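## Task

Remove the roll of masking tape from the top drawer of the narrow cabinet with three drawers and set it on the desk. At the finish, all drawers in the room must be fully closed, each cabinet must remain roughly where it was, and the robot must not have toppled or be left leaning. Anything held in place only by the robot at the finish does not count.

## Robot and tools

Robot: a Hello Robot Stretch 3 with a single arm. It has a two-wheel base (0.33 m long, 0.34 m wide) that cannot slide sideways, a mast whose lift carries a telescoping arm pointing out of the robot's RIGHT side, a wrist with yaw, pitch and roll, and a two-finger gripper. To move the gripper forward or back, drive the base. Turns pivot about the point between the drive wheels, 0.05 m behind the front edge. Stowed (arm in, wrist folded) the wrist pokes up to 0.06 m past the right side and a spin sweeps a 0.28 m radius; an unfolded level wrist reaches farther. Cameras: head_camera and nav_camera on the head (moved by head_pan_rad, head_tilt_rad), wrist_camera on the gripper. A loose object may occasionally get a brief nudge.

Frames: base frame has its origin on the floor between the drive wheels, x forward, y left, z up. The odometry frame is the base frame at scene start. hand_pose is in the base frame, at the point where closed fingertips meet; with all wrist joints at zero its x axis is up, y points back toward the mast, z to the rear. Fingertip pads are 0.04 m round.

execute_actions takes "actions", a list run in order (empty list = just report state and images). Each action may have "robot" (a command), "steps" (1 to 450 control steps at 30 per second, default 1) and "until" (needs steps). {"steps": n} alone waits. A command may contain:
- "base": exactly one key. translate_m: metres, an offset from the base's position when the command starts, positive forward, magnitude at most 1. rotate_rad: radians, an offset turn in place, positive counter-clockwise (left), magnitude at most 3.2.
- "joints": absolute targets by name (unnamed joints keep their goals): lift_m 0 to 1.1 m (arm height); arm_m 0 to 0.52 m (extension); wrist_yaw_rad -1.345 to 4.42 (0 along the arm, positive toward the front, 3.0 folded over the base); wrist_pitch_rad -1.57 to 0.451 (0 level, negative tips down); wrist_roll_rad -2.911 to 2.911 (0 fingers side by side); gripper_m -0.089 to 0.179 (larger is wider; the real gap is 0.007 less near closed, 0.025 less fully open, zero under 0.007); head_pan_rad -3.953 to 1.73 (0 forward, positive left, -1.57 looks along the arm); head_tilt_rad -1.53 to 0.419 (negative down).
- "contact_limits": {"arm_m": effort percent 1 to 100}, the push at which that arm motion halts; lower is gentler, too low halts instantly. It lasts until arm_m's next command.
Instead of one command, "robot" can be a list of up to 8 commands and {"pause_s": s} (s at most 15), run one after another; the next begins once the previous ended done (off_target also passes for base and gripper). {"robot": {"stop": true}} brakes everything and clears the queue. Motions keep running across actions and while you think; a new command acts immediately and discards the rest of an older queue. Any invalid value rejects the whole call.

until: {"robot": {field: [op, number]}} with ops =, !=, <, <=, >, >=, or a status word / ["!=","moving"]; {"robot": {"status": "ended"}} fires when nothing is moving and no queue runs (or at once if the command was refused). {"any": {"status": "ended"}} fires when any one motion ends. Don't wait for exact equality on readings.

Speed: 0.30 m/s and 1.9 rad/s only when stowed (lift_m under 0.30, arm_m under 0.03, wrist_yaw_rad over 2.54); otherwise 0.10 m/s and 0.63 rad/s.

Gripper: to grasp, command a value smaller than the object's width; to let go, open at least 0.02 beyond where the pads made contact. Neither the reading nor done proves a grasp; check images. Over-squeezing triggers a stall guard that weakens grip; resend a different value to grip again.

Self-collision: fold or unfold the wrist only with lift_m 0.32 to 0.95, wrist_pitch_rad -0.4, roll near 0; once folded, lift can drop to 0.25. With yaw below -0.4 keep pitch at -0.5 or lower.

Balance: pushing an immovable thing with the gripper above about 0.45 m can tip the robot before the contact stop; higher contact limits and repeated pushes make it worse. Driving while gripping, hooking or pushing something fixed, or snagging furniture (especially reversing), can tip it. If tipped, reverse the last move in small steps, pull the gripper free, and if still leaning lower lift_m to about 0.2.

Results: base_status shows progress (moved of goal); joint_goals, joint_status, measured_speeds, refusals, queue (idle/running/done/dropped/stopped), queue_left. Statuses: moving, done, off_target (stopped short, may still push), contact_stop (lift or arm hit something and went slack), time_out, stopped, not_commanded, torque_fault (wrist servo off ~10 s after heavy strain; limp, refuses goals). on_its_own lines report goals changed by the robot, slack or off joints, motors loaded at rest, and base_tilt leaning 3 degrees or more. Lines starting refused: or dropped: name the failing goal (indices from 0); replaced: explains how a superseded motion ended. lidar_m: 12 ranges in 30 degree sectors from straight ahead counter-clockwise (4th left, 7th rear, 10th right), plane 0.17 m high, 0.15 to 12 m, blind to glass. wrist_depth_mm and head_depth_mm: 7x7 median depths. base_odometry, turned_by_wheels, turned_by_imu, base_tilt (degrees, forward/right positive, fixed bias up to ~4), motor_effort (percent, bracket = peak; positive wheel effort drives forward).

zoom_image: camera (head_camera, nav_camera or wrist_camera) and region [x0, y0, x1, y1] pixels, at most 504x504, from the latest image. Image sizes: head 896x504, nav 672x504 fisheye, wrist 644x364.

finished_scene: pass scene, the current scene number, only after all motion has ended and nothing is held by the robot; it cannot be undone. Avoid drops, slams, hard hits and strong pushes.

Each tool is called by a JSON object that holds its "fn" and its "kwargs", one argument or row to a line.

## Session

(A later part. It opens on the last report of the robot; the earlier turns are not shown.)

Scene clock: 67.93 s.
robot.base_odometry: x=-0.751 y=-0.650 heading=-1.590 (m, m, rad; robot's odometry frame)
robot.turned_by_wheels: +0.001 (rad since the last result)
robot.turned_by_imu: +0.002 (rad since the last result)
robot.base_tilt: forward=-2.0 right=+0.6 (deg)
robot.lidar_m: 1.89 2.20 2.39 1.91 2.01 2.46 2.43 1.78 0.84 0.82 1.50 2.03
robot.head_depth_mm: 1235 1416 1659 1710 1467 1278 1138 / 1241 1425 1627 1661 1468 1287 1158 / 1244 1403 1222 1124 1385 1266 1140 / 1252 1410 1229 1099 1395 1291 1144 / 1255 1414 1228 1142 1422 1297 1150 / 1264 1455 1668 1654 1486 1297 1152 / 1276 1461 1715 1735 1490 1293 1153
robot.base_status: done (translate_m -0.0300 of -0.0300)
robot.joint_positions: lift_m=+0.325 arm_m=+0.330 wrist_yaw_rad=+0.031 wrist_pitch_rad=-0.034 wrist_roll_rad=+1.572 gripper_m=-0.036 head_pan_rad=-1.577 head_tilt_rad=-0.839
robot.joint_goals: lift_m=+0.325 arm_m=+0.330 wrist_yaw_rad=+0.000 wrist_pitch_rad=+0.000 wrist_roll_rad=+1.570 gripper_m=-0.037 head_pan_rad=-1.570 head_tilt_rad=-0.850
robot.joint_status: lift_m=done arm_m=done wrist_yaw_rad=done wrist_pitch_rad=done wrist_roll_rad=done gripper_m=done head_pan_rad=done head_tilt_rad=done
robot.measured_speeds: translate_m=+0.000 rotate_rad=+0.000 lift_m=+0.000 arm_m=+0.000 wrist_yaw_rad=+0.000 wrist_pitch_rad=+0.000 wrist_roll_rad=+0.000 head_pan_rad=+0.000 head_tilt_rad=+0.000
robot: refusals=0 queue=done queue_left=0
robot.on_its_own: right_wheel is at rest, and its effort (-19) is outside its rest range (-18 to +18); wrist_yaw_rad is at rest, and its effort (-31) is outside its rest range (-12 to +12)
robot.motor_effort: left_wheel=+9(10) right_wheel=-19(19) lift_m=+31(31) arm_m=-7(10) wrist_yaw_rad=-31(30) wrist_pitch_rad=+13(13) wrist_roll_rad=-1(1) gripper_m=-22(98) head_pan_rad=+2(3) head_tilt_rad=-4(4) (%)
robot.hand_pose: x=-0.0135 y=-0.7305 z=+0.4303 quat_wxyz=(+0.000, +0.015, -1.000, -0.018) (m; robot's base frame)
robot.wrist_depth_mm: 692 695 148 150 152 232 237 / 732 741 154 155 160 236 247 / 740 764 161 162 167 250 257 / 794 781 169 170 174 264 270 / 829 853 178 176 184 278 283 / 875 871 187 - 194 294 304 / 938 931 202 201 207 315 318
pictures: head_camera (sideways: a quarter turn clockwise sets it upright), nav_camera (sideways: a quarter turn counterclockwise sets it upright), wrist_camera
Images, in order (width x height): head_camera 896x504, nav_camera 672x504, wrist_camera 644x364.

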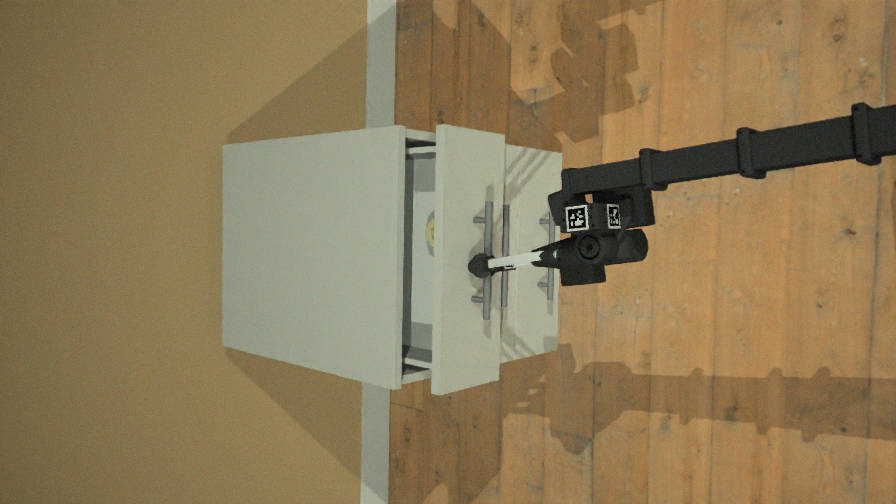

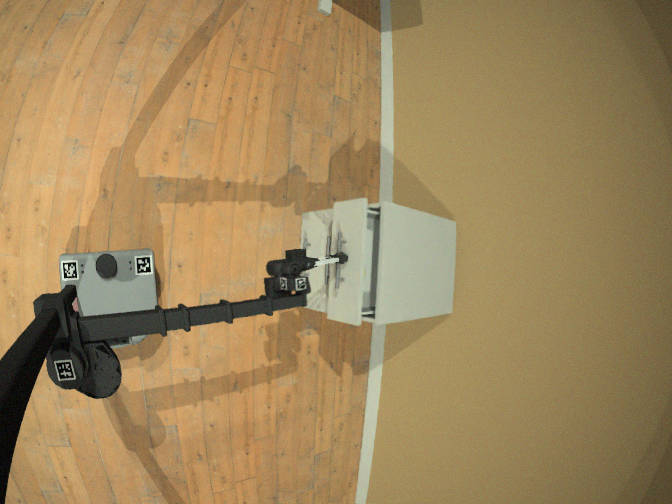

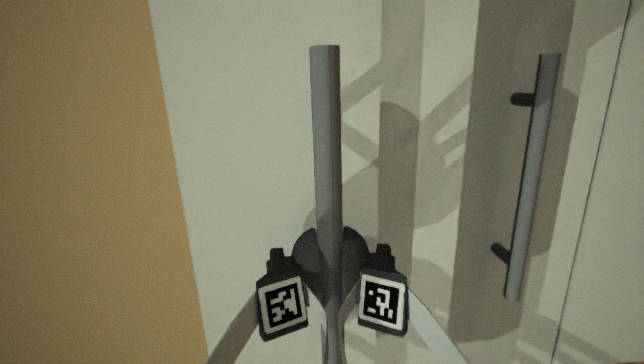

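{"fn": "execute_actions", "kwargs": {
  "actions": [
    {"robot":[{"base":{"translate_m":0.012}},{"joints":{"arm_m":0.25}}],"steps":200,"until":{"robot":{"status":"ended"}}}
  ]
}}

Scene clock: 73.43 s.
robot.base_odometry: x=-0.752 y=-0.662 heading=-1.590 (m, m, rad; robot's odometry frame)
robot.turned_by_wheels: +0.000 (rad since the last result)
robot.turned_by_imu: +0.001 (rad since the last result)
robot.base_tilt: forward=-2.1 right=+0.5 (deg)
robot.lidar_m: 1.88 2.19 2.39 1.91 2.01 2.47 2.44 1.77 0.84 0.83 1.51 2.02
robot.head_depth_mm: 1233 1418 1656 1701 1450 1283 1135 / 1243 1425 1635 1665 1435 1283 1141 / 1247 1401 1224 1187 1442 1253 1142 / 1253 1412 1229 1190 1446 1264 1143 / 1259 1411 1234 1170 1423 1292 1146 / 1262 1452 1668 1690 1481 1296 1153 / 1266 1467 1725 1740 1490 1300 1154
robot.base_status: done (translate_m +0.0120 of +0.0120)
robot.joint_positions: lift_m=+0.325 arm_m=+0.250 wrist_yaw_rad=+0.021 wrist_pitch_rad=-0.035 wrist_roll_rad=+1.572 gripper_m=-0.036 head_pan_rad=-1.577 head_tilt_rad=-0.839
robot.joint_goals: lift_m=+0.325 arm_m=+0.250 wrist_yaw_rad=-0.012 wrist_pitch_rad=+0.000 wrist_roll_rad=+1.570 gripper_m=-0.037 head_pan_rad=-1.570 head_tilt_rad=-0.850
robot.joint_status: lift_m=done arm_m=done wrist_yaw_rad=done wrist_pitch_rad=done wrist_roll_rad=done gripper_m=done head_pan_rad=done head_tilt_rad=done
robot.measured_speeds: translate_m=+0.000 rotate_rad=+0.000 lift_m=+0.000 arm_m=+0.000 wrist_yaw_rad=+0.000 wrist_pitch_rad=+0.000 wrist_roll_rad=+0.000 head_pan_rad=+0.000 head_tilt_rad=+0.000
robot: refusals=0 queue=done queue_left=0
robot.motor_effort: left_wheel=+8(10) right_wheel=-18(22) lift_m=+31(31) arm_m=-7(9) wrist_yaw_rad=-33(42) wrist_pitch_rad=+13(13) wrist_roll_rad=-2(2) gripper_m=-22(22) head_pan_rad=+3(3) head_tilt_rad=-4(4) (%)
robot.hand_pose: x=-0.0161 y=-0.6506 z=+0.4301 quat_wxyz=(+0.000, +0.010, -1.000, -0.018) (m; robot's base frame)
robot.wrist_depth_mm: 762 776 148 150 153 306 313 / 818 776 155 156 161 321 323 / 830 846 162 163 167 335 338 / 881 867 169 170 176 349 359 / 922 905 178 176 183 369 374 / 916 988 187 - 195 387 399 / - - 199 198 208 674 481
pictures: head_camera (sideways: a quarter turn clockwise sets it upright), nav_camera (sideways: a quarter turn counterclockwise sets it upright), wrist_camera
Images, in order (width x height): head_camera 896x504, nav_camera 672x504, wrist_camera 644x364.

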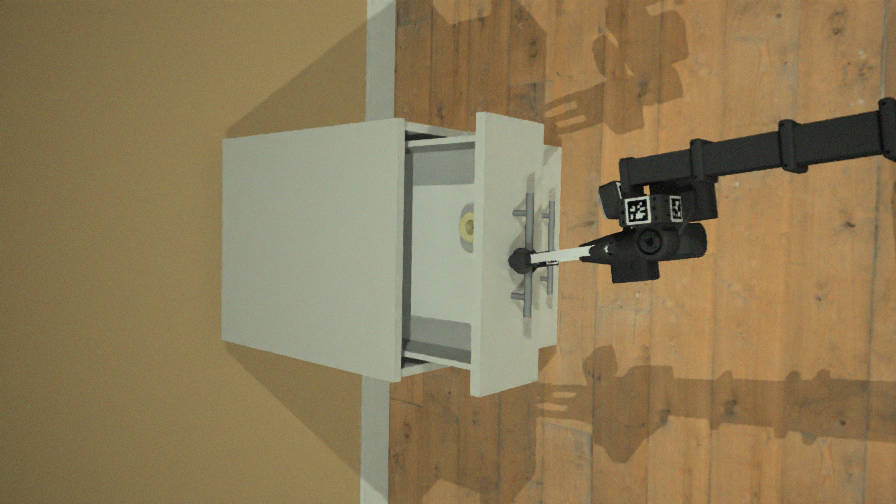

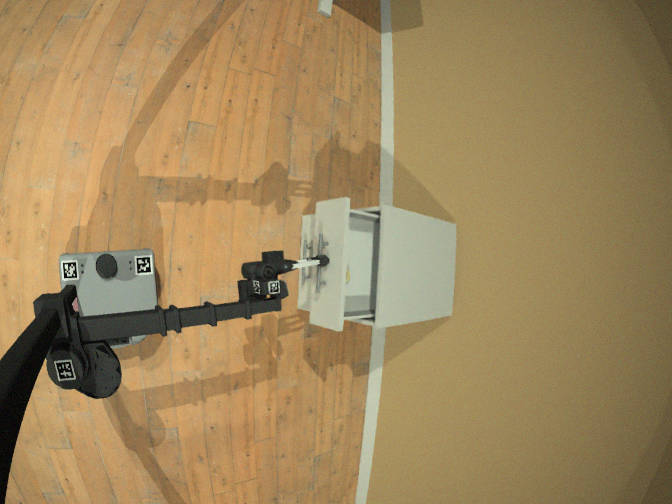

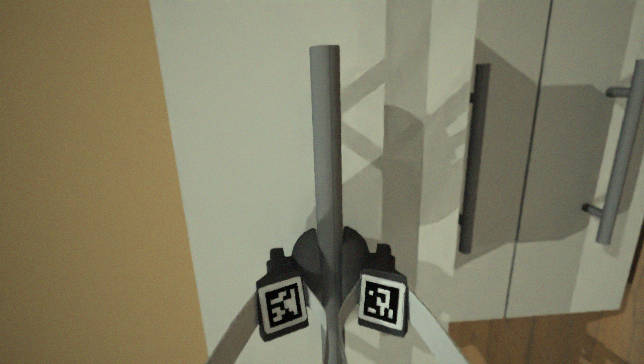

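{"fn": "execute_actions", "kwargs": {
  "actions": [
    {"robot":[{"joints":{"arm_m":0.14},"contact_limits":{"arm_m":22}},{"joints":{"gripper_m":0.08}},{"joints":{"arm_m":0.04,"wrist_yaw_rad":0}},{"joints":{"lift_m":0.68,"wrist_roll_rad":0,"wrist_pitch_rad":-1.5,"gripper_m":0.14}},{"joints":{"arm_m":0.4,"head_tilt_rad":-1.0}}],"steps":450,"until":{"robot":{"status":"ended"}}}
  ]
}}

Scene clock: 90.80 s.
robot.base_odometry: x=-0.752 y=-0.662 heading=-1.591 (m, m, rad; robot's odometry frame)
robot.turned_by_wheels: -0.001 (rad since the last result)
robot.turned_by_imu: +0.002 (rad since the last result)
robot.base_tilt: forward=-2.1 right=+0.5 (deg)
robot.lidar_m: 1.88 2.19 2.39 1.91 2.01 2.48 2.45 1.78 0.84 0.82 1.50 2.02
robot.head_depth_mm: 1321 1557 1721 1524 1372 - - / 1326 1528 1730 - - 1227 - / 1319 1253 1181 1029 1357 1223 - / 1317 1260 - 990 1357 1228 1146 / 1324 1205 1191 1027 1364 1230 1115 / 1348 1556 1673 1455 1369 1231 1119 / 1359 1610 1748 1532 1364 1232 1121
robot.base_status: done (translate_m +0.0120 of +0.0120)
robot.joint_positions: lift_m=+0.680 arm_m=+0.400 wrist_yaw_rad=+0.000 wrist_pitch_rad=-1.494 wrist_roll_rad=+0.005 gripper_m=+0.140 head_pan_rad=-1.577 head_tilt_rad=-0.988
robot.joint_goals: lift_m=+0.680 arm_m=+0.400 wrist_yaw_rad=+0.000 wrist_pitch_rad=-1.500 wrist_roll_rad=+0.000 gripper_m=+0.140 head_pan_rad=-1.570 head_tilt_rad=-1.000
robot.joint_status: lift_m=done arm_m=done wrist_yaw_rad=done wrist_pitch_rad=done wrist_roll_rad=done gripper_m=done head_pan_rad=done head_tilt_rad=done
robot.measured_speeds: translate_m=+0.000 rotate_rad=+0.000 lift_m=+0.000 arm_m=+0.000 wrist_yaw_rad=+0.000 wrist_pitch_rad=+0.000 wrist_roll_rad=+0.000 head_pan_rad=+0.000 head_tilt_rad=+0.000
robot: refusals=0 queue=done queue_left=0
robot.motor_effort: left_wheel=+1(8) right_wheel=-1(18) lift_m=+31(33) arm_m=+5(11) wrist_yaw_rad=+1(32) wrist_pitch_rad=-2(15) wrist_roll_rad=-4(7) gripper_m=+1(85) head_pan_rad=+3(3) head_tilt_rad=-5(19) (%)
robot.hand_pose: x=-0.0216 y=-0.5401 z=+0.5611 quat_wxyz=(+0.517, +0.479, -0.520, -0.482) (m; robot's base frame)
robot.wrist_depth_mm: 686 298 338 338 335 309 679 / 692 304 343 340 340 299 704 / 696 309 344 338 347 314 705 / 219 243 220 221 260 271 703 / 714 715 713 716 718 723 715 / 735 725 740 710 739 - 714 / 726 745 721 732 742 757 746
pictures: head_camera (sideways: a quarter turn clockwise sets it upright), nav_camera (sideways: a quarter turn counterclockwise sets it upright), wrist_camera
Images, in order (width x height): head_camera 896x504, nav_camera 672x504, wrist_camera 644x364.

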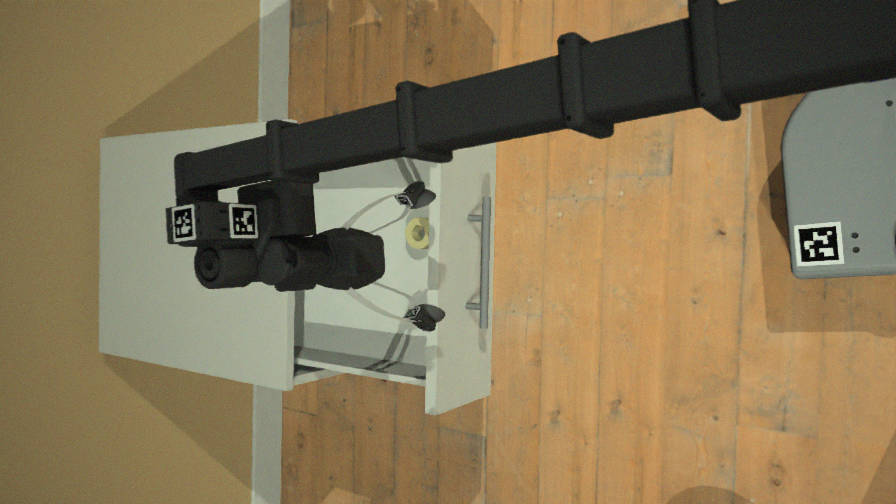

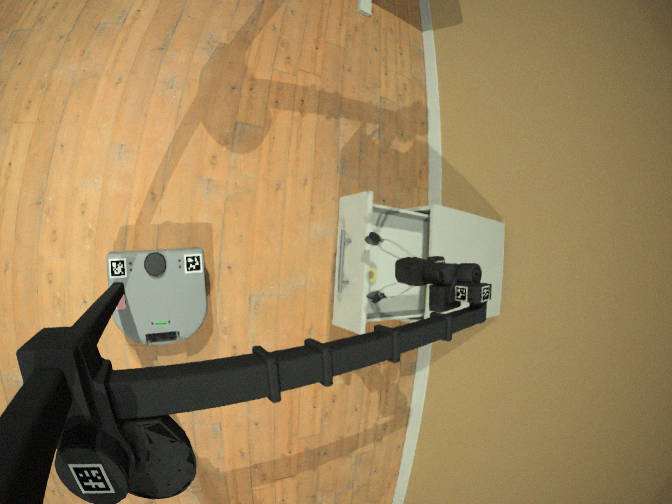

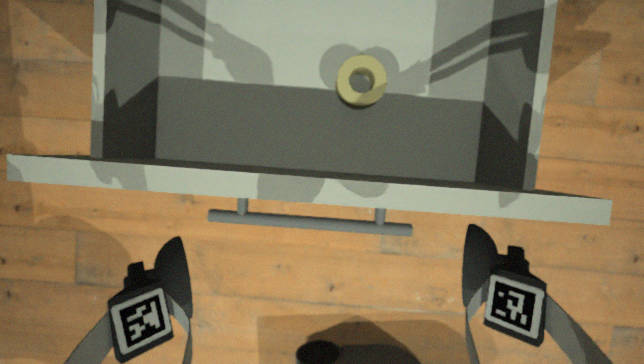

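{"fn": "execute_actions", "kwargs": {
  "actions": [
    {"robot":[{"base":{"translate_m":-0.035},"joints":{"arm_m":0.505,"gripper_m":0.11,"wrist_pitch_rad":-1.53}},{"joints":{"lift_m":0.54}}],"steps":450,"until":{"robot":{"status":"ended"}}}
  ]
}}

Scene clock: 106.77 s.
robot.base_odometry: x=-0.751 y=-0.627 heading=-1.591 (m, m, rad; robot's odometry frame)
robot.turned_by_wheels: +0.000 (rad since the last result)
robot.turned_by_imu: +0.001 (rad since the last result)
robot.base_tilt: forward=-2.0 right=+0.6 (deg)
robot.lidar_m: 1.91 2.23 2.40 1.90 2.02 2.44 2.41 1.77 1.41 0.82 1.50 2.05
robot.head_depth_mm: 1315 1551 1720 1517 1348 1219 1117 / 1319 1567 1721 1526 1374 - - / 1317 1208 1142 1100 1360 1227 - / 1319 1231 - 1071 1359 1229 1144 / 1320 1202 1188 994 1365 1226 1118 / 1343 1478 1188 1047 1363 1233 1122 / 1349 1599 1750 1540 1362 1230 1123
robot.base_status: done (translate_m -0.0350 of -0.0350)
robot.joint_positions: lift_m=+0.540 arm_m=+0.505 wrist_yaw_rad=+0.000 wrist_pitch_rad=-1.524 wrist_roll_rad=+0.005 gripper_m=+0.110 head_pan_rad=-1.577 head_tilt_rad=-0.988
robot.joint_goals: lift_m=+0.540 arm_m=+0.505 wrist_yaw_rad=+0.000 wrist_pitch_rad=-1.530 wrist_roll_rad=+0.000 gripper_m=+0.110 head_pan_rad=-1.570 head_tilt_rad=-1.000
robot.joint_status: lift_m=done arm_m=done wrist_yaw_rad=done wrist_pitch_rad=done wrist_roll_rad=done gripper_m=done head_pan_rad=done head_tilt_rad=done
robot.measured_speeds: translate_m=+0.000 rotate_rad=+0.000 lift_m=+0.000 arm_m=+0.000 wrist_yaw_rad=+0.000 wrist_pitch_rad=+0.000 wrist_roll_rad=+0.000 head_pan_rad=+0.000 head_tilt_rad=+0.000
robot: refusals=0 queue=done queue_left=0
robot.motor_effort: left_wheel=+2(3) right_wheel=-2(8) lift_m=+20(27) arm_m=+5(4) wrist_yaw_rad=+0(1) wrist_pitch_rad=-3(2) wrist_roll_rad=-3(4) gripper_m=+1(83) head_pan_rad=+3(3) head_tilt_rad=-5(5) (%)
robot.hand_pose: x=-0.0216 y=-0.6376 z=+0.4219 quat_wxyz=(+0.510, +0.487, -0.513, -0.490) (m; robot's base frame)
robot.wrist_depth_mm: 200 199 200 199 198 200 174 / 203 202 202 204 203 202 171 / 205 205 209 208 207 208 169 / 211 209 210 186 210 209 168 / 212 213 214 213 213 213 165 / 215 216 217 217 217 212 162 / 184 184 195 203 211 200 159
pictures: head_camera (sideways: a quarter turn clockwise sets it upright), nav_camera (sideways: a quarter turn counterclockwise sets it upright), wrist_camera
Images, in order (width x height): head_camera 896x504, nav_camera 672x504, wrist_camera 644x364.

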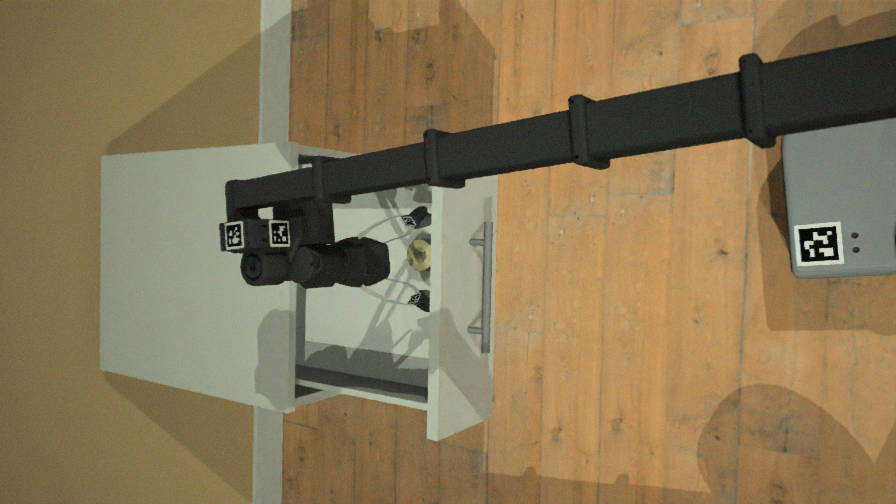

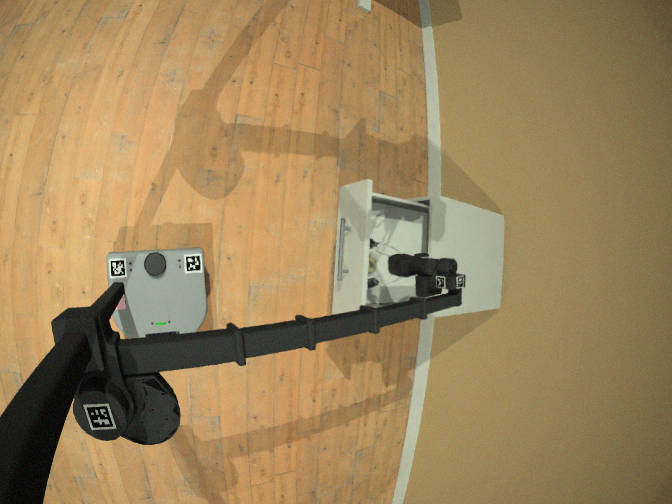

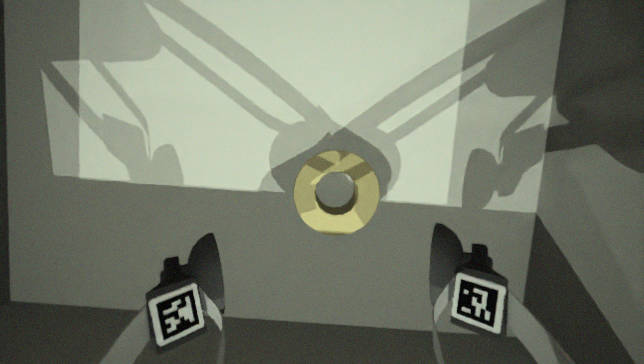

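{"fn": "execute_actions", "kwargs": {
  "actions": [
    {"robot":[{"base":{"translate_m":-0.006},"joints":{"arm_m":0.52,"wrist_pitch_rad":-1.46}},{"joints":{"lift_m":0.505}}],"steps":450,"until":{"robot":{"status":"ended"}}}
  ]
}}

Scene clock: 113.87 s.
robot.base_odometry: x=-0.751 y=-0.621 heading=-1.591 (m, m, rad; robot's odometry frame)
robot.turned_by_wheels: +0.000 (rad since the last result)
robot.turned_by_imu: +0.001 (rad since the last result)
robot.base_tilt: forward=-2.0 right=+0.6 (deg)
robot.lidar_m: 1.92 2.23 2.39 1.91 2.02 2.43 2.41 1.77 1.40 0.82 1.50 2.05
robot.head_depth_mm: 1319 1552 1708 1519 1355 1219 1118 / 1322 1564 1719 1515 1378 1240 - / 1313 1195 1173 1119 1349 1228 - / 1321 1201 - 1069 1359 1227 1144 / 1327 1199 1192 990 1359 1227 1120 / 1345 1476 1161 1043 1374 1226 1117 / 1355 1607 1746 1534 1366 1228 1116
robot.base_status: done (translate_m -0.0060 of -0.0060)
robot.joint_positions: lift_m=+0.505 arm_m=+0.520 wrist_yaw_rad=+0.000 wrist_pitch_rad=-1.464 wrist_roll_rad=+0.005 gripper_m=+0.110 head_pan_rad=-1.577 head_tilt_rad=-0.988
robot.joint_goals: lift_m=+0.505 arm_m=+0.520 wrist_yaw_rad=+0.000 wrist_pitch_rad=-1.460 wrist_roll_rad=+0.000 gripper_m=+0.110 head_pan_rad=-1.570 head_tilt_rad=-1.000
robot.joint_status: lift_m=done arm_m=done wrist_yaw_rad=done wrist_pitch_rad=done wrist_roll_rad=done gripper_m=done head_pan_rad=done head_tilt_rad=done
robot.measured_speeds: translate_m=+0.000 rotate_rad=+0.000 lift_m=+0.000 arm_m=+0.000 wrist_yaw_rad=+0.000 wrist_pitch_rad=+0.000 wrist_roll_rad=+0.000 head_pan_rad=+0.000 head_tilt_rad=+0.000
robot: refusals=0 queue=done queue_left=0
robot.motor_effort: left_wheel=+2(3) right_wheel=-2(9) lift_m=+20(22) arm_m=+5(7) wrist_yaw_rad=+0(0) wrist_pitch_rad=+2(3) wrist_roll_rad=-3(4) gripper_m=+1(0) head_pan_rad=+3(3) head_tilt_rad=-5(5) (%)
robot.hand_pose: x=-0.0216 y=-0.6679 z=+0.3866 quat_wxyz=(+0.525, +0.471, -0.527, -0.474) (m; robot's base frame)
robot.wrist_depth_mm: 173 173 174 174 174 173 171 / 174 174 175 175 174 174 169 / 176 175 176 176 175 177 167 / 177 177 177 177 177 177 164 / 177 178 178 154 178 179 161 / 178 179 180 155 180 178 160 / 182 181 180 181 181 180 157
pictures: head_camera (sideways: a quarter turn clockwise sets it upright), nav_camera (sideways: a quarter turn counterclockwise sets it upright), wrist_camera
Images, in order (width x height): head_camera 896x504, nav_camera 672x504, wrist_camera 644x364.

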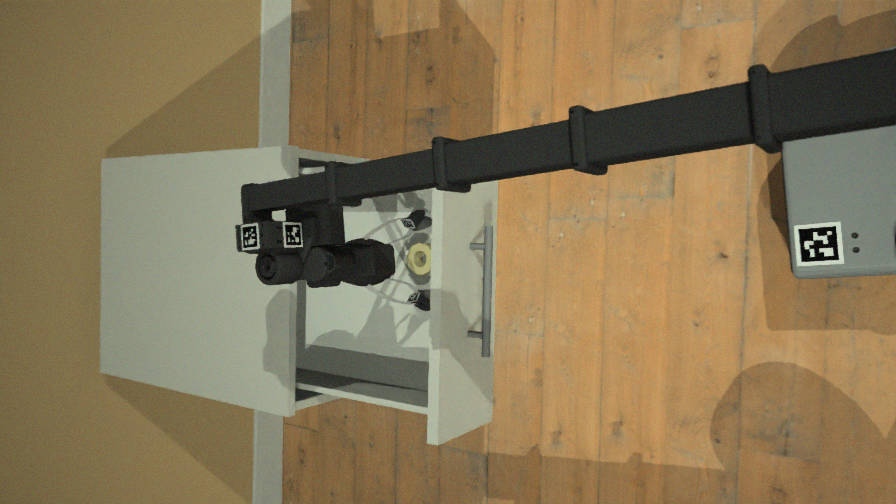

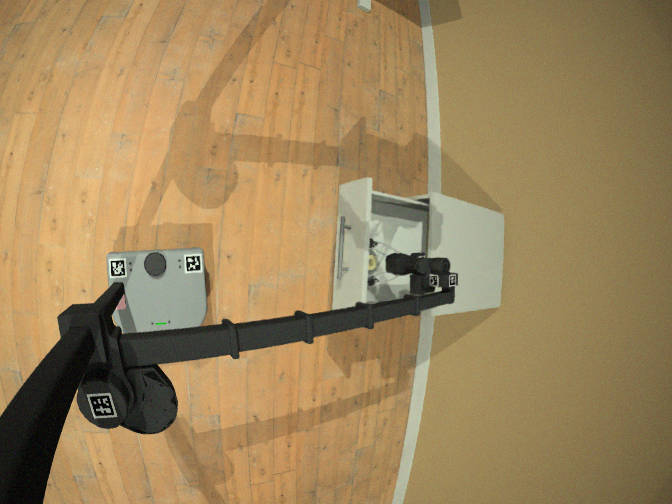

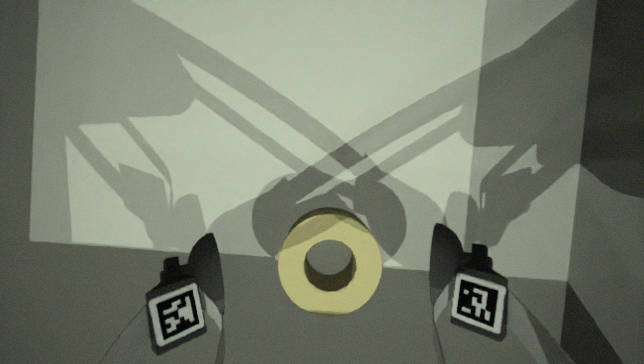

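{"fn": "execute_actions", "kwargs": {
  "actions": [
    {"robot":[{"joints":{"lift_m":0.497}},{"joints":{"gripper_m":0.0}},{"joints":{"lift_m":0.70}}],"steps":450,"until":{"robot":{"status":"ended"}}}
  ]
}}

Scene clock: 116.60 s.
robot.base_odometry: x=-0.751 y=-0.621 heading=-1.591 (m, m, rad; robot's odometry frame)
robot.turned_by_wheels: +0.000 (rad since the last result)
robot.turned_by_imu: +0.000 (rad since the last result)
robot.base_tilt: forward=-2.1 right=+0.5 (deg)
robot.lidar_m: 1.92 2.23 2.40 1.90 2.01 2.44 2.41 1.77 1.40 0.82 1.50 2.05
robot.head_depth_mm: 1315 1554 1718 1521 1350 1216 1122 / 1323 1561 1723 1520 1380 1244 - / 1320 1222 1170 1112 1363 1224 - / 1328 1197 - 1049 1363 1223 1147 / 1324 1205 1187 993 1365 1236 1116 / 1340 1477 1166 1042 1367 1231 1122 / 1356 1609 1756 1535 1368 1231 1121
robot.base_status: done (translate_m -0.0060 of -0.0060)
robot.joint_positions: lift_m=+0.501 arm_m=+0.520 wrist_yaw_rad=+0.000 wrist_pitch_rad=-1.465 wrist_roll_rad=+0.005 gripper_m=+0.110 head_pan_rad=-1.577 head_tilt_rad=-0.988
robot.joint_goals: lift_m=+0.501 arm_m=+0.520 wrist_yaw_rad=+0.000 wrist_pitch_rad=-1.460 wrist_roll_rad=+0.000 gripper_m=+0.110 head_pan_rad=-1.570 head_tilt_rad=-1.000
robot.joint_status: lift_m=contact_stop arm_m=done wrist_yaw_rad=done wrist_pitch_rad=done wrist_roll_rad=done gripper_m=done head_pan_rad=done head_tilt_rad=done
robot.measured_speeds: translate_m=+0.000 rotate_rad=-0.001 lift_m=+0.005 arm_m=+0.000 wrist_yaw_rad=+0.000 wrist_pitch_rad=+0.000 wrist_roll_rad=+0.000 head_pan_rad=+0.000 head_tilt_rad=+0.000
robot: refusals=0 queue=dropped queue_left=0
robot.on_its_own: lift_m is slack since a contact_stop, until your next command for it
robot.motor_effort: left_wheel=+2(2) right_wheel=-1(2) lift_m=+16(23) arm_m=+5(5) wrist_yaw_rad=+0(0) wrist_pitch_rad=+2(2) wrist_roll_rad=-3(3) gripper_m=-1(2) head_pan_rad=+3(3) head_tilt_rad=-5(4) (%)
robot.hand_pose: x=-0.0216 y=-0.6676 z=+0.3821 quat_wxyz=(+0.524, +0.472, -0.527, -0.474) (m; robot's base frame)
robot.wrist_depth_mm: 172 172 172 172 171 172 171 / 174 173 173 174 173 173 170 / 174 175 175 175 174 173 167 / 174 175 175 175 175 175 165 / 176 175 175 151 176 178 162 / 178 177 177 152 176 176 160 / 179 180 178 179 178 178 158
pictures: head_camera (sideways: a quarter turn clockwise sets it upright), nav_camera (sideways: a quarter turn counterclockwise sets it upright), wrist_camera
dropped: robot: command 0 of its queue: lift_m: contact_stop
Images, in order (width x height): head_camera 896x504, nav_camera 672x504, wrist_camera 644x364.

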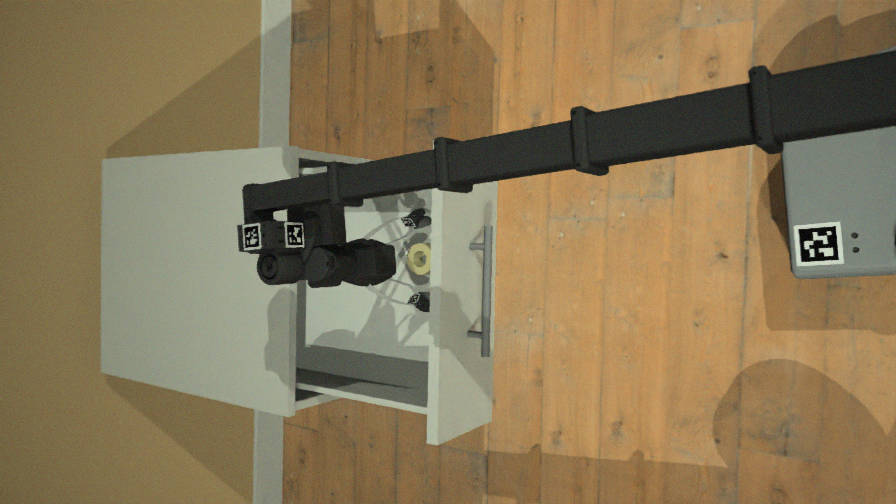

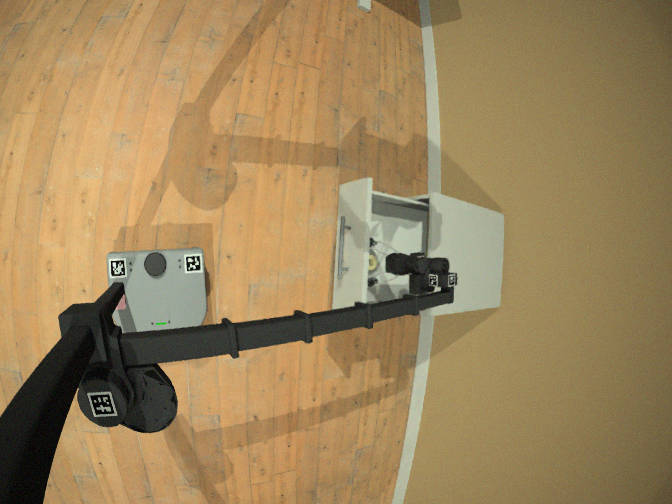

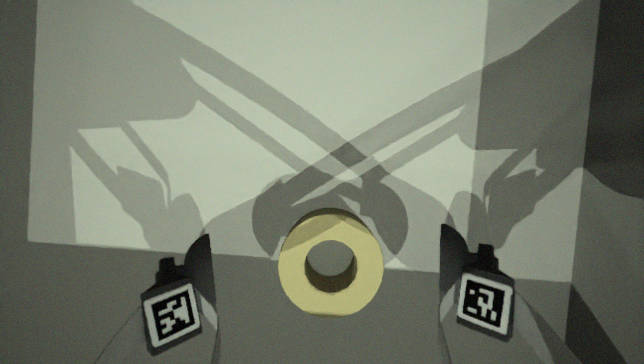

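{"fn": "execute_actions", "kwargs": {
  "actions": [
    {"robot":[{"joints":{"gripper_m":0.0}},{"pause_s":0.5},{"joints":{"lift_m":0.70}}],"steps":450,"until":{"robot":{"status":"ended"}}}
  ]
}}

Scene clock: 123.03 s.
robot.base_odometry: x=-0.751 y=-0.621 heading=-1.591 (m, m, rad; robot's odometry frame)
robot.turned_by_wheels: +0.000 (rad since the last result)
robot.turned_by_imu: +0.001 (rad since the last result)
robot.base_tilt: forward=-2.0 right=+0.6 (deg)
robot.lidar_m: 1.92 2.23 2.39 1.91 2.02 2.44 2.40 1.77 1.40 0.82 1.49 2.05
robot.head_depth_mm: 1317 1554 1714 1516 1374 - - / 1326 1562 1723 - 1334 1223 - / 1295 - 1184 1028 1358 1223 - / 1307 - 1185 1100 1363 1227 1147 / 1325 1202 1189 994 1361 1231 1113 / 1348 1474 1166 1043 1366 1222 1121 / 1346 1609 1752 1528 1366 1230 1120
robot.base_status: done (translate_m -0.0060 of -0.0060)
robot.joint_positions: lift_m=+0.700 arm_m=+0.520 wrist_yaw_rad=+0.000 wrist_pitch_rad=-1.462 wrist_roll_rad=+0.005 gripper_m=+0.004 head_pan_rad=-1.577 head_tilt_rad=-0.988
robot.joint_goals: lift_m=+0.700 arm_m=+0.520 wrist_yaw_rad=+0.000 wrist_pitch_rad=-1.460 wrist_roll_rad=+0.000 gripper_m=+0.003 head_pan_rad=-1.570 head_tilt_rad=-1.000
robot.joint_status: lift_m=done arm_m=done wrist_yaw_rad=done wrist_pitch_rad=done wrist_roll_rad=done gripper_m=done head_pan_rad=done head_tilt_rad=done
robot.measured_speeds: translate_m=+0.000 rotate_rad=+0.000 lift_m=+0.000 arm_m=+0.000 wrist_yaw_rad=+0.000 wrist_pitch_rad=+0.000 wrist_roll_rad=+0.000 head_pan_rad=+0.000 head_tilt_rad=+0.000
robot: refusals=0 queue=done queue_left=0
robot.motor_effort: left_wheel=+2(3) right_wheel=-1(4) lift_m=+31(32) arm_m=+5(5) wrist_yaw_rad=+0(0) wrist_pitch_rad=+0(1) wrist_roll_rad=-3(3) gripper_m=-20(99) head_pan_rad=+3(3) head_tilt_rad=-5(5) (%)
robot.hand_pose: x=-0.0216 y=-0.6685 z=+0.5811 quat_wxyz=(+0.525, +0.471, -0.527, -0.474) (m; robot's base frame)
robot.wrist_depth_mm: 723 340 359 362 363 230 729 / 705 346 362 365 362 707 707 / 732 355 369 364 366 724 722 / 719 362 364 368 369 728 731 / 736 374 375 155 371 727 723 / 731 328 369 155 - 758 733 / 250 254 247 266 262 742 741
pictures: head_camera (sideways: a quarter turn clockwise sets it upright), nav_camera (sideways: a quarter turn counterclockwise sets it upright), wrist_camera
Images, in order (width x height): head_camera 896x504, nav_camera 672x504, wrist_camera 644x364.

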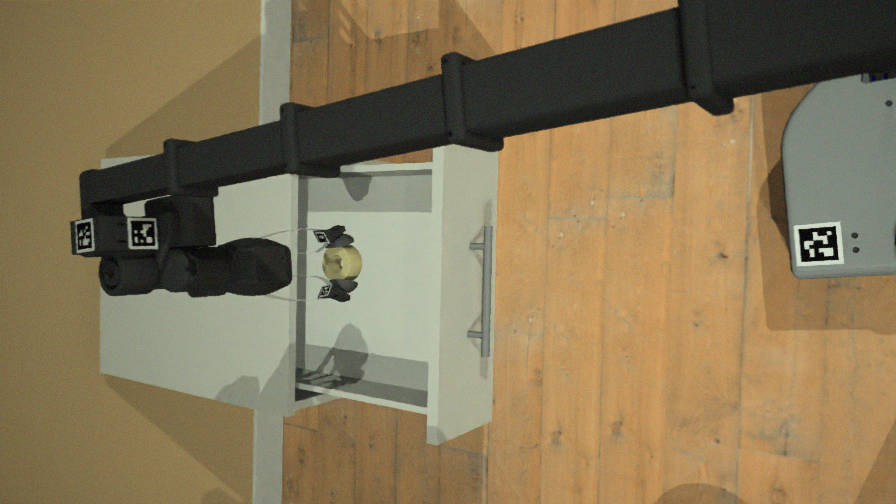

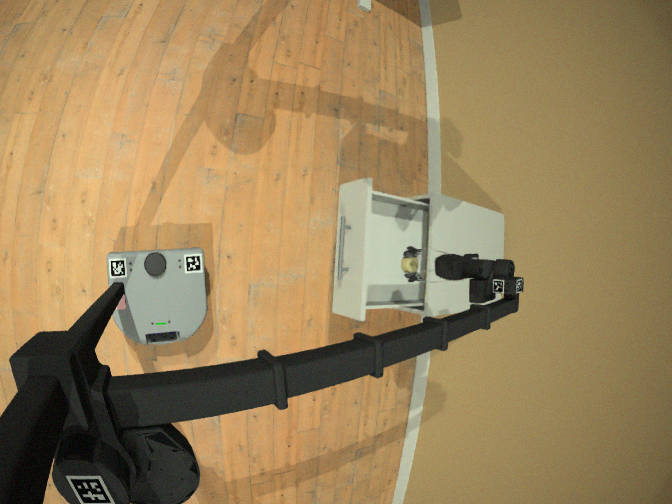

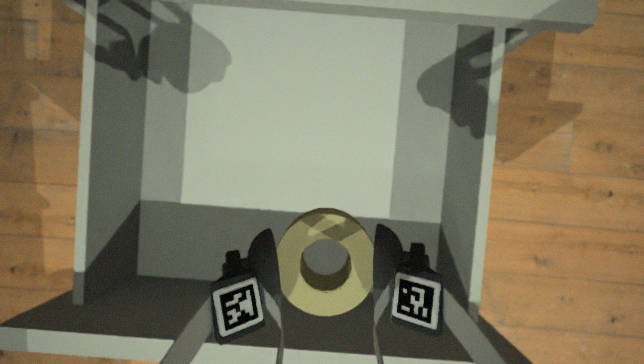

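{"fn": "execute_actions", "kwargs": {
  "actions": [
    {"robot":[{"joints":{"arm_m":0.05},"base":{"translate_m":0.045}},{"joints":{"wrist_pitch_rad":0.0}},{"joints":{"arm_m":0.0}},{"joints":{"lift_m":0.325,"head_tilt_rad":-0.9}},{"joints":{"arm_m":0.12},"contact_limits":{"arm_m":25}}],"steps":450,"until":{"robot":{"status":"ended"}}}
  ]
}}

Scene clock: 146.17 s.
robot.base_odometry: x=-0.752 y=-0.666 heading=-1.591 (m, m, rad; robot's odometry frame)
robot.turned_by_wheels: +0.000 (rad since the last result)
robot.turned_by_imu: +0.003 (rad since the last result)
robot.base_tilt: forward=-2.0 right=+0.5 (deg)
robot.lidar_m: 1.88 2.19 2.38 1.91 2.01 2.48 2.45 1.78 0.84 0.83 1.50 2.01
robot.head_depth_mm: 1268 1473 1752 1608 1410 1251 1120 / 1274 1453 1671 1588 1388 1254 1141 / 1282 1366 1157 1153 1366 1309 1137 / 1280 1371 1162 1156 1343 1250 1146 / 1290 1377 1165 1159 1374 1261 1133 / 1296 1510 1758 1607 1408 1265 1135 / 1304 1517 1791 1645 1429 1265 1135
robot.base_status: done (translate_m +0.0450 of +0.0450)
robot.joint_positions: lift_m=+0.325 arm_m=+0.120 wrist_yaw_rad=-0.002 wrist_pitch_rad=-0.025 wrist_roll_rad=+0.003 gripper_m=+0.004 head_pan_rad=-1.577 head_tilt_rad=-0.902
robot.joint_goals: lift_m=+0.325 arm_m=+0.120 wrist_yaw_rad=+0.000 wrist_pitch_rad=+0.000 wrist_roll_rad=+0.000 gripper_m=+0.003 head_pan_rad=-1.570 head_tilt_rad=-0.900
robot.joint_status: lift_m=done arm_m=done wrist_yaw_rad=done wrist_pitch_rad=done wrist_roll_rad=done gripper_m=done head_pan_rad=done head_tilt_rad=done
robot.measured_speeds: translate_m=+0.000 rotate_rad=+0.000 lift_m=+0.000 arm_m=+0.000 wrist_yaw_rad=+0.000 wrist_pitch_rad=+0.000 wrist_roll_rad=+0.000 head_pan_rad=+0.000 head_tilt_rad=+0.000
robot: refusals=0 queue=done queue_left=0
robot.motor_effort: left_wheel=+2(4) right_wheel=-2(5) lift_m=+20(36) arm_m=+5(9) wrist_yaw_rad=+1(4) wrist_pitch_rad=+9(10) wrist_roll_rad=-2(3) gripper_m=-20(21) head_pan_rad=+3(3) head_tilt_rad=+1(10) (%)
robot.contact_limits: arm_m 25 (drawing in: default 31, maximum 51; extending or still: default 42, maximum 69)
robot.hand_pose: x=-0.0218 y=-0.5201 z=+0.4334 quat_wxyz=(+0.706, +0.009, -0.708, -0.010) (m; robot's base frame)
robot.wrist_depth_mm: - - - 958 939 885 857 / - - - 980 943 914 892 / - - 466 215 206 199 193 / - 233 225 215 210 204 196 / - 239 228 155 213 208 201 / - 247 242 154 - 213 208 / 794 712 535 514 486 221 216
pictures: head_camera (sideways: a quarter turn clockwise sets it upright), nav_camera (sideways: a quarter turn counterclockwise sets it upright), wrist_camera
Images, in order (width x height): head_camera 896x504, nav_camera 672x504, wrist_camera 644x364.

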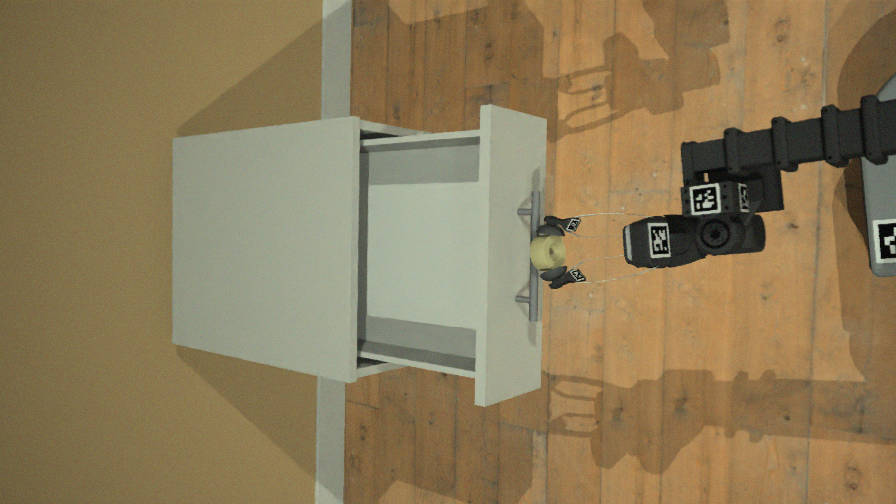

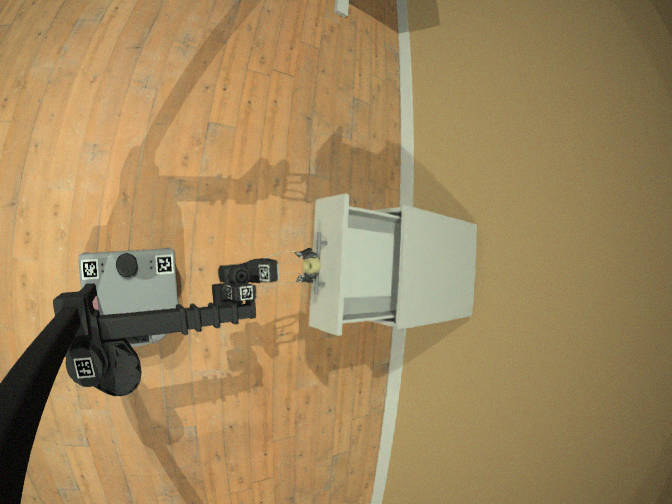

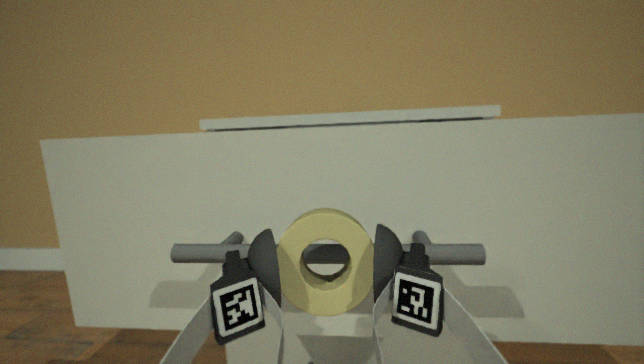

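Well aligned. Push until contact.

{"fn": "execute_actions", "kwargs": {
  "actions": [
    {"robot":{"joints":{"arm_m":0.42},"contact_limits":{"arm_m":22}},"steps":450,"until":{"robot":{"status":"ended"}}},
    {"robot":{"joints":{"arm_m":0.28}},"steps":150,"until":{"robot":{"status":"ended"}}}
  ]
}}

Scene clock: 152.17 s.
robot.base_odometry: x=-0.752 y=-0.666 heading=-1.591 (m, m, rad; robot's odometry frame)
robot.turned_by_wheels: +0.000 (rad since the last result)
robot.turned_by_imu: +0.001 (rad since the last result)
robot.base_tilt: forward=-2.0 right=+0.5 (deg)
robot.lidar_m: 1.87 2.19 2.39 1.91 2.00 2.48 2.45 1.78 0.85 0.83 1.51 2.01
robot.head_depth_mm: 1267 1472 1746 1619 1406 1245 1126 / 1273 1445 1674 1604 1416 1252 1142 / 1276 1364 1129 1283 1468 1256 1148 / 1280 1373 1142 1250 1417 1260 1145 / 1295 1376 1144 1307 1426 1258 1132 / 1298 1506 1744 1635 1429 1270 1135 / 1296 1512 1794 1639 1421 1259 1138
robot.base_status: done (translate_m +0.0450 of +0.0450)
robot.joint_positions: lift_m=+0.325 arm_m=+0.280 wrist_yaw_rad=-0.001 wrist_pitch_rad=-0.024 wrist_roll_rad=+0.002 gripper_m=+0.004 head_pan_rad=-1.577 head_tilt_rad=-0.901
robot.joint_goals: lift_m=+0.325 arm_m=+0.280 wrist_yaw_rad=+0.000 wrist_pitch_rad=+0.000 wrist_roll_rad=+0.000 gripper_m=+0.003 head_pan_rad=-1.570 head_tilt_rad=-0.900
robot.joint_status: lift_m=done arm_m=done wrist_yaw_rad=done wrist_pitch_rad=done wrist_roll_rad=done gripper_m=done head_pan_rad=done head_tilt_rad=done
robot.measured_speeds: translate_m=+0.000 rotate_rad=+0.000 lift_m=+0.000 arm_m=+0.000 wrist_yaw_rad=+0.000 wrist_pitch_rad=+0.000 wrist_roll_rad=+0.000 head_pan_rad=+0.000 head_tilt_rad=+0.000
robot: refusals=0 queue=done queue_left=0
robot.motor_effort: left_wheel=+1(4) right_wheel=-1(5) lift_m=+21(21) arm_m=-6(25) wrist_yaw_rad=+1(18) wrist_pitch_rad=+9(10) wrist_roll_rad=-1(2) gripper_m=-21(21) head_pan_rad=+2(3) head_tilt_rad=+1(1) (%)
robot.hand_pose: x=-0.0216 y=-0.6809 z=+0.4337 quat_wxyz=(+0.707, +0.009, -0.707, -0.009) (m; robot's base frame)
robot.wrist_depth_mm: 874 886 811 809 752 758 739 / 921 899 880 815 807 779 743 / 940 904 320 306 297 289 739 / - 947 329 314 308 295 790 / - 995 337 154 312 304 795 / - - 357 156 - 313 828 / 798 788 359 343 334 320 703
pictures: head_camera (sideways: a quarter turn clockwise sets it upright), nav_camera (sideways: a quarter turn counterclockwise sets it upright), wrist_camera
replaced: robot.arm_m: its motion had ended contact_stop
Images, in order (width x height): head_camera 896x504, nav_camera 672x504, wrist_camera 644x364.

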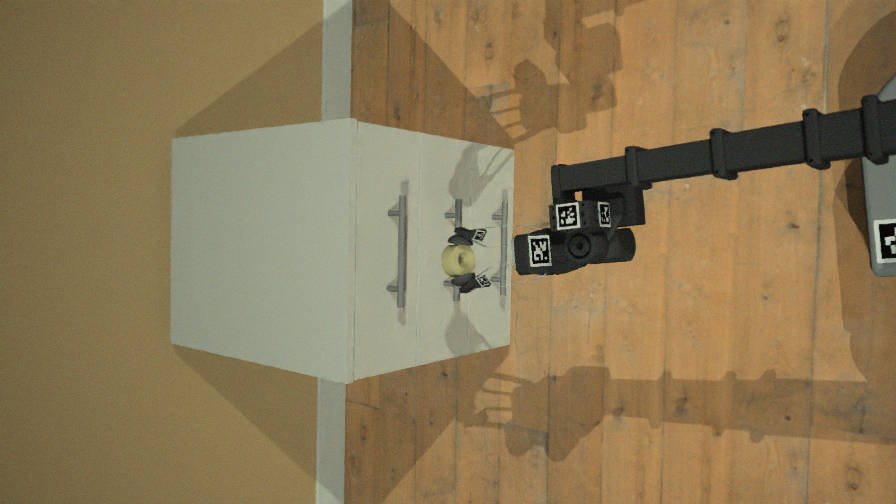

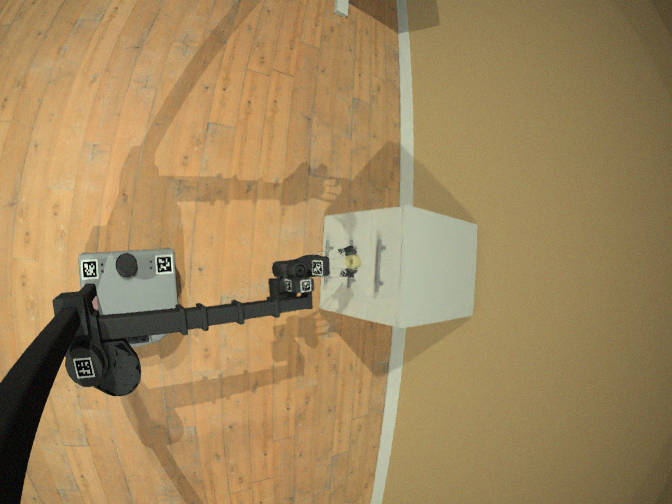

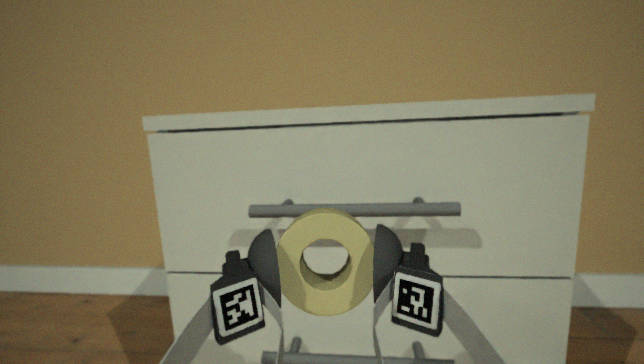

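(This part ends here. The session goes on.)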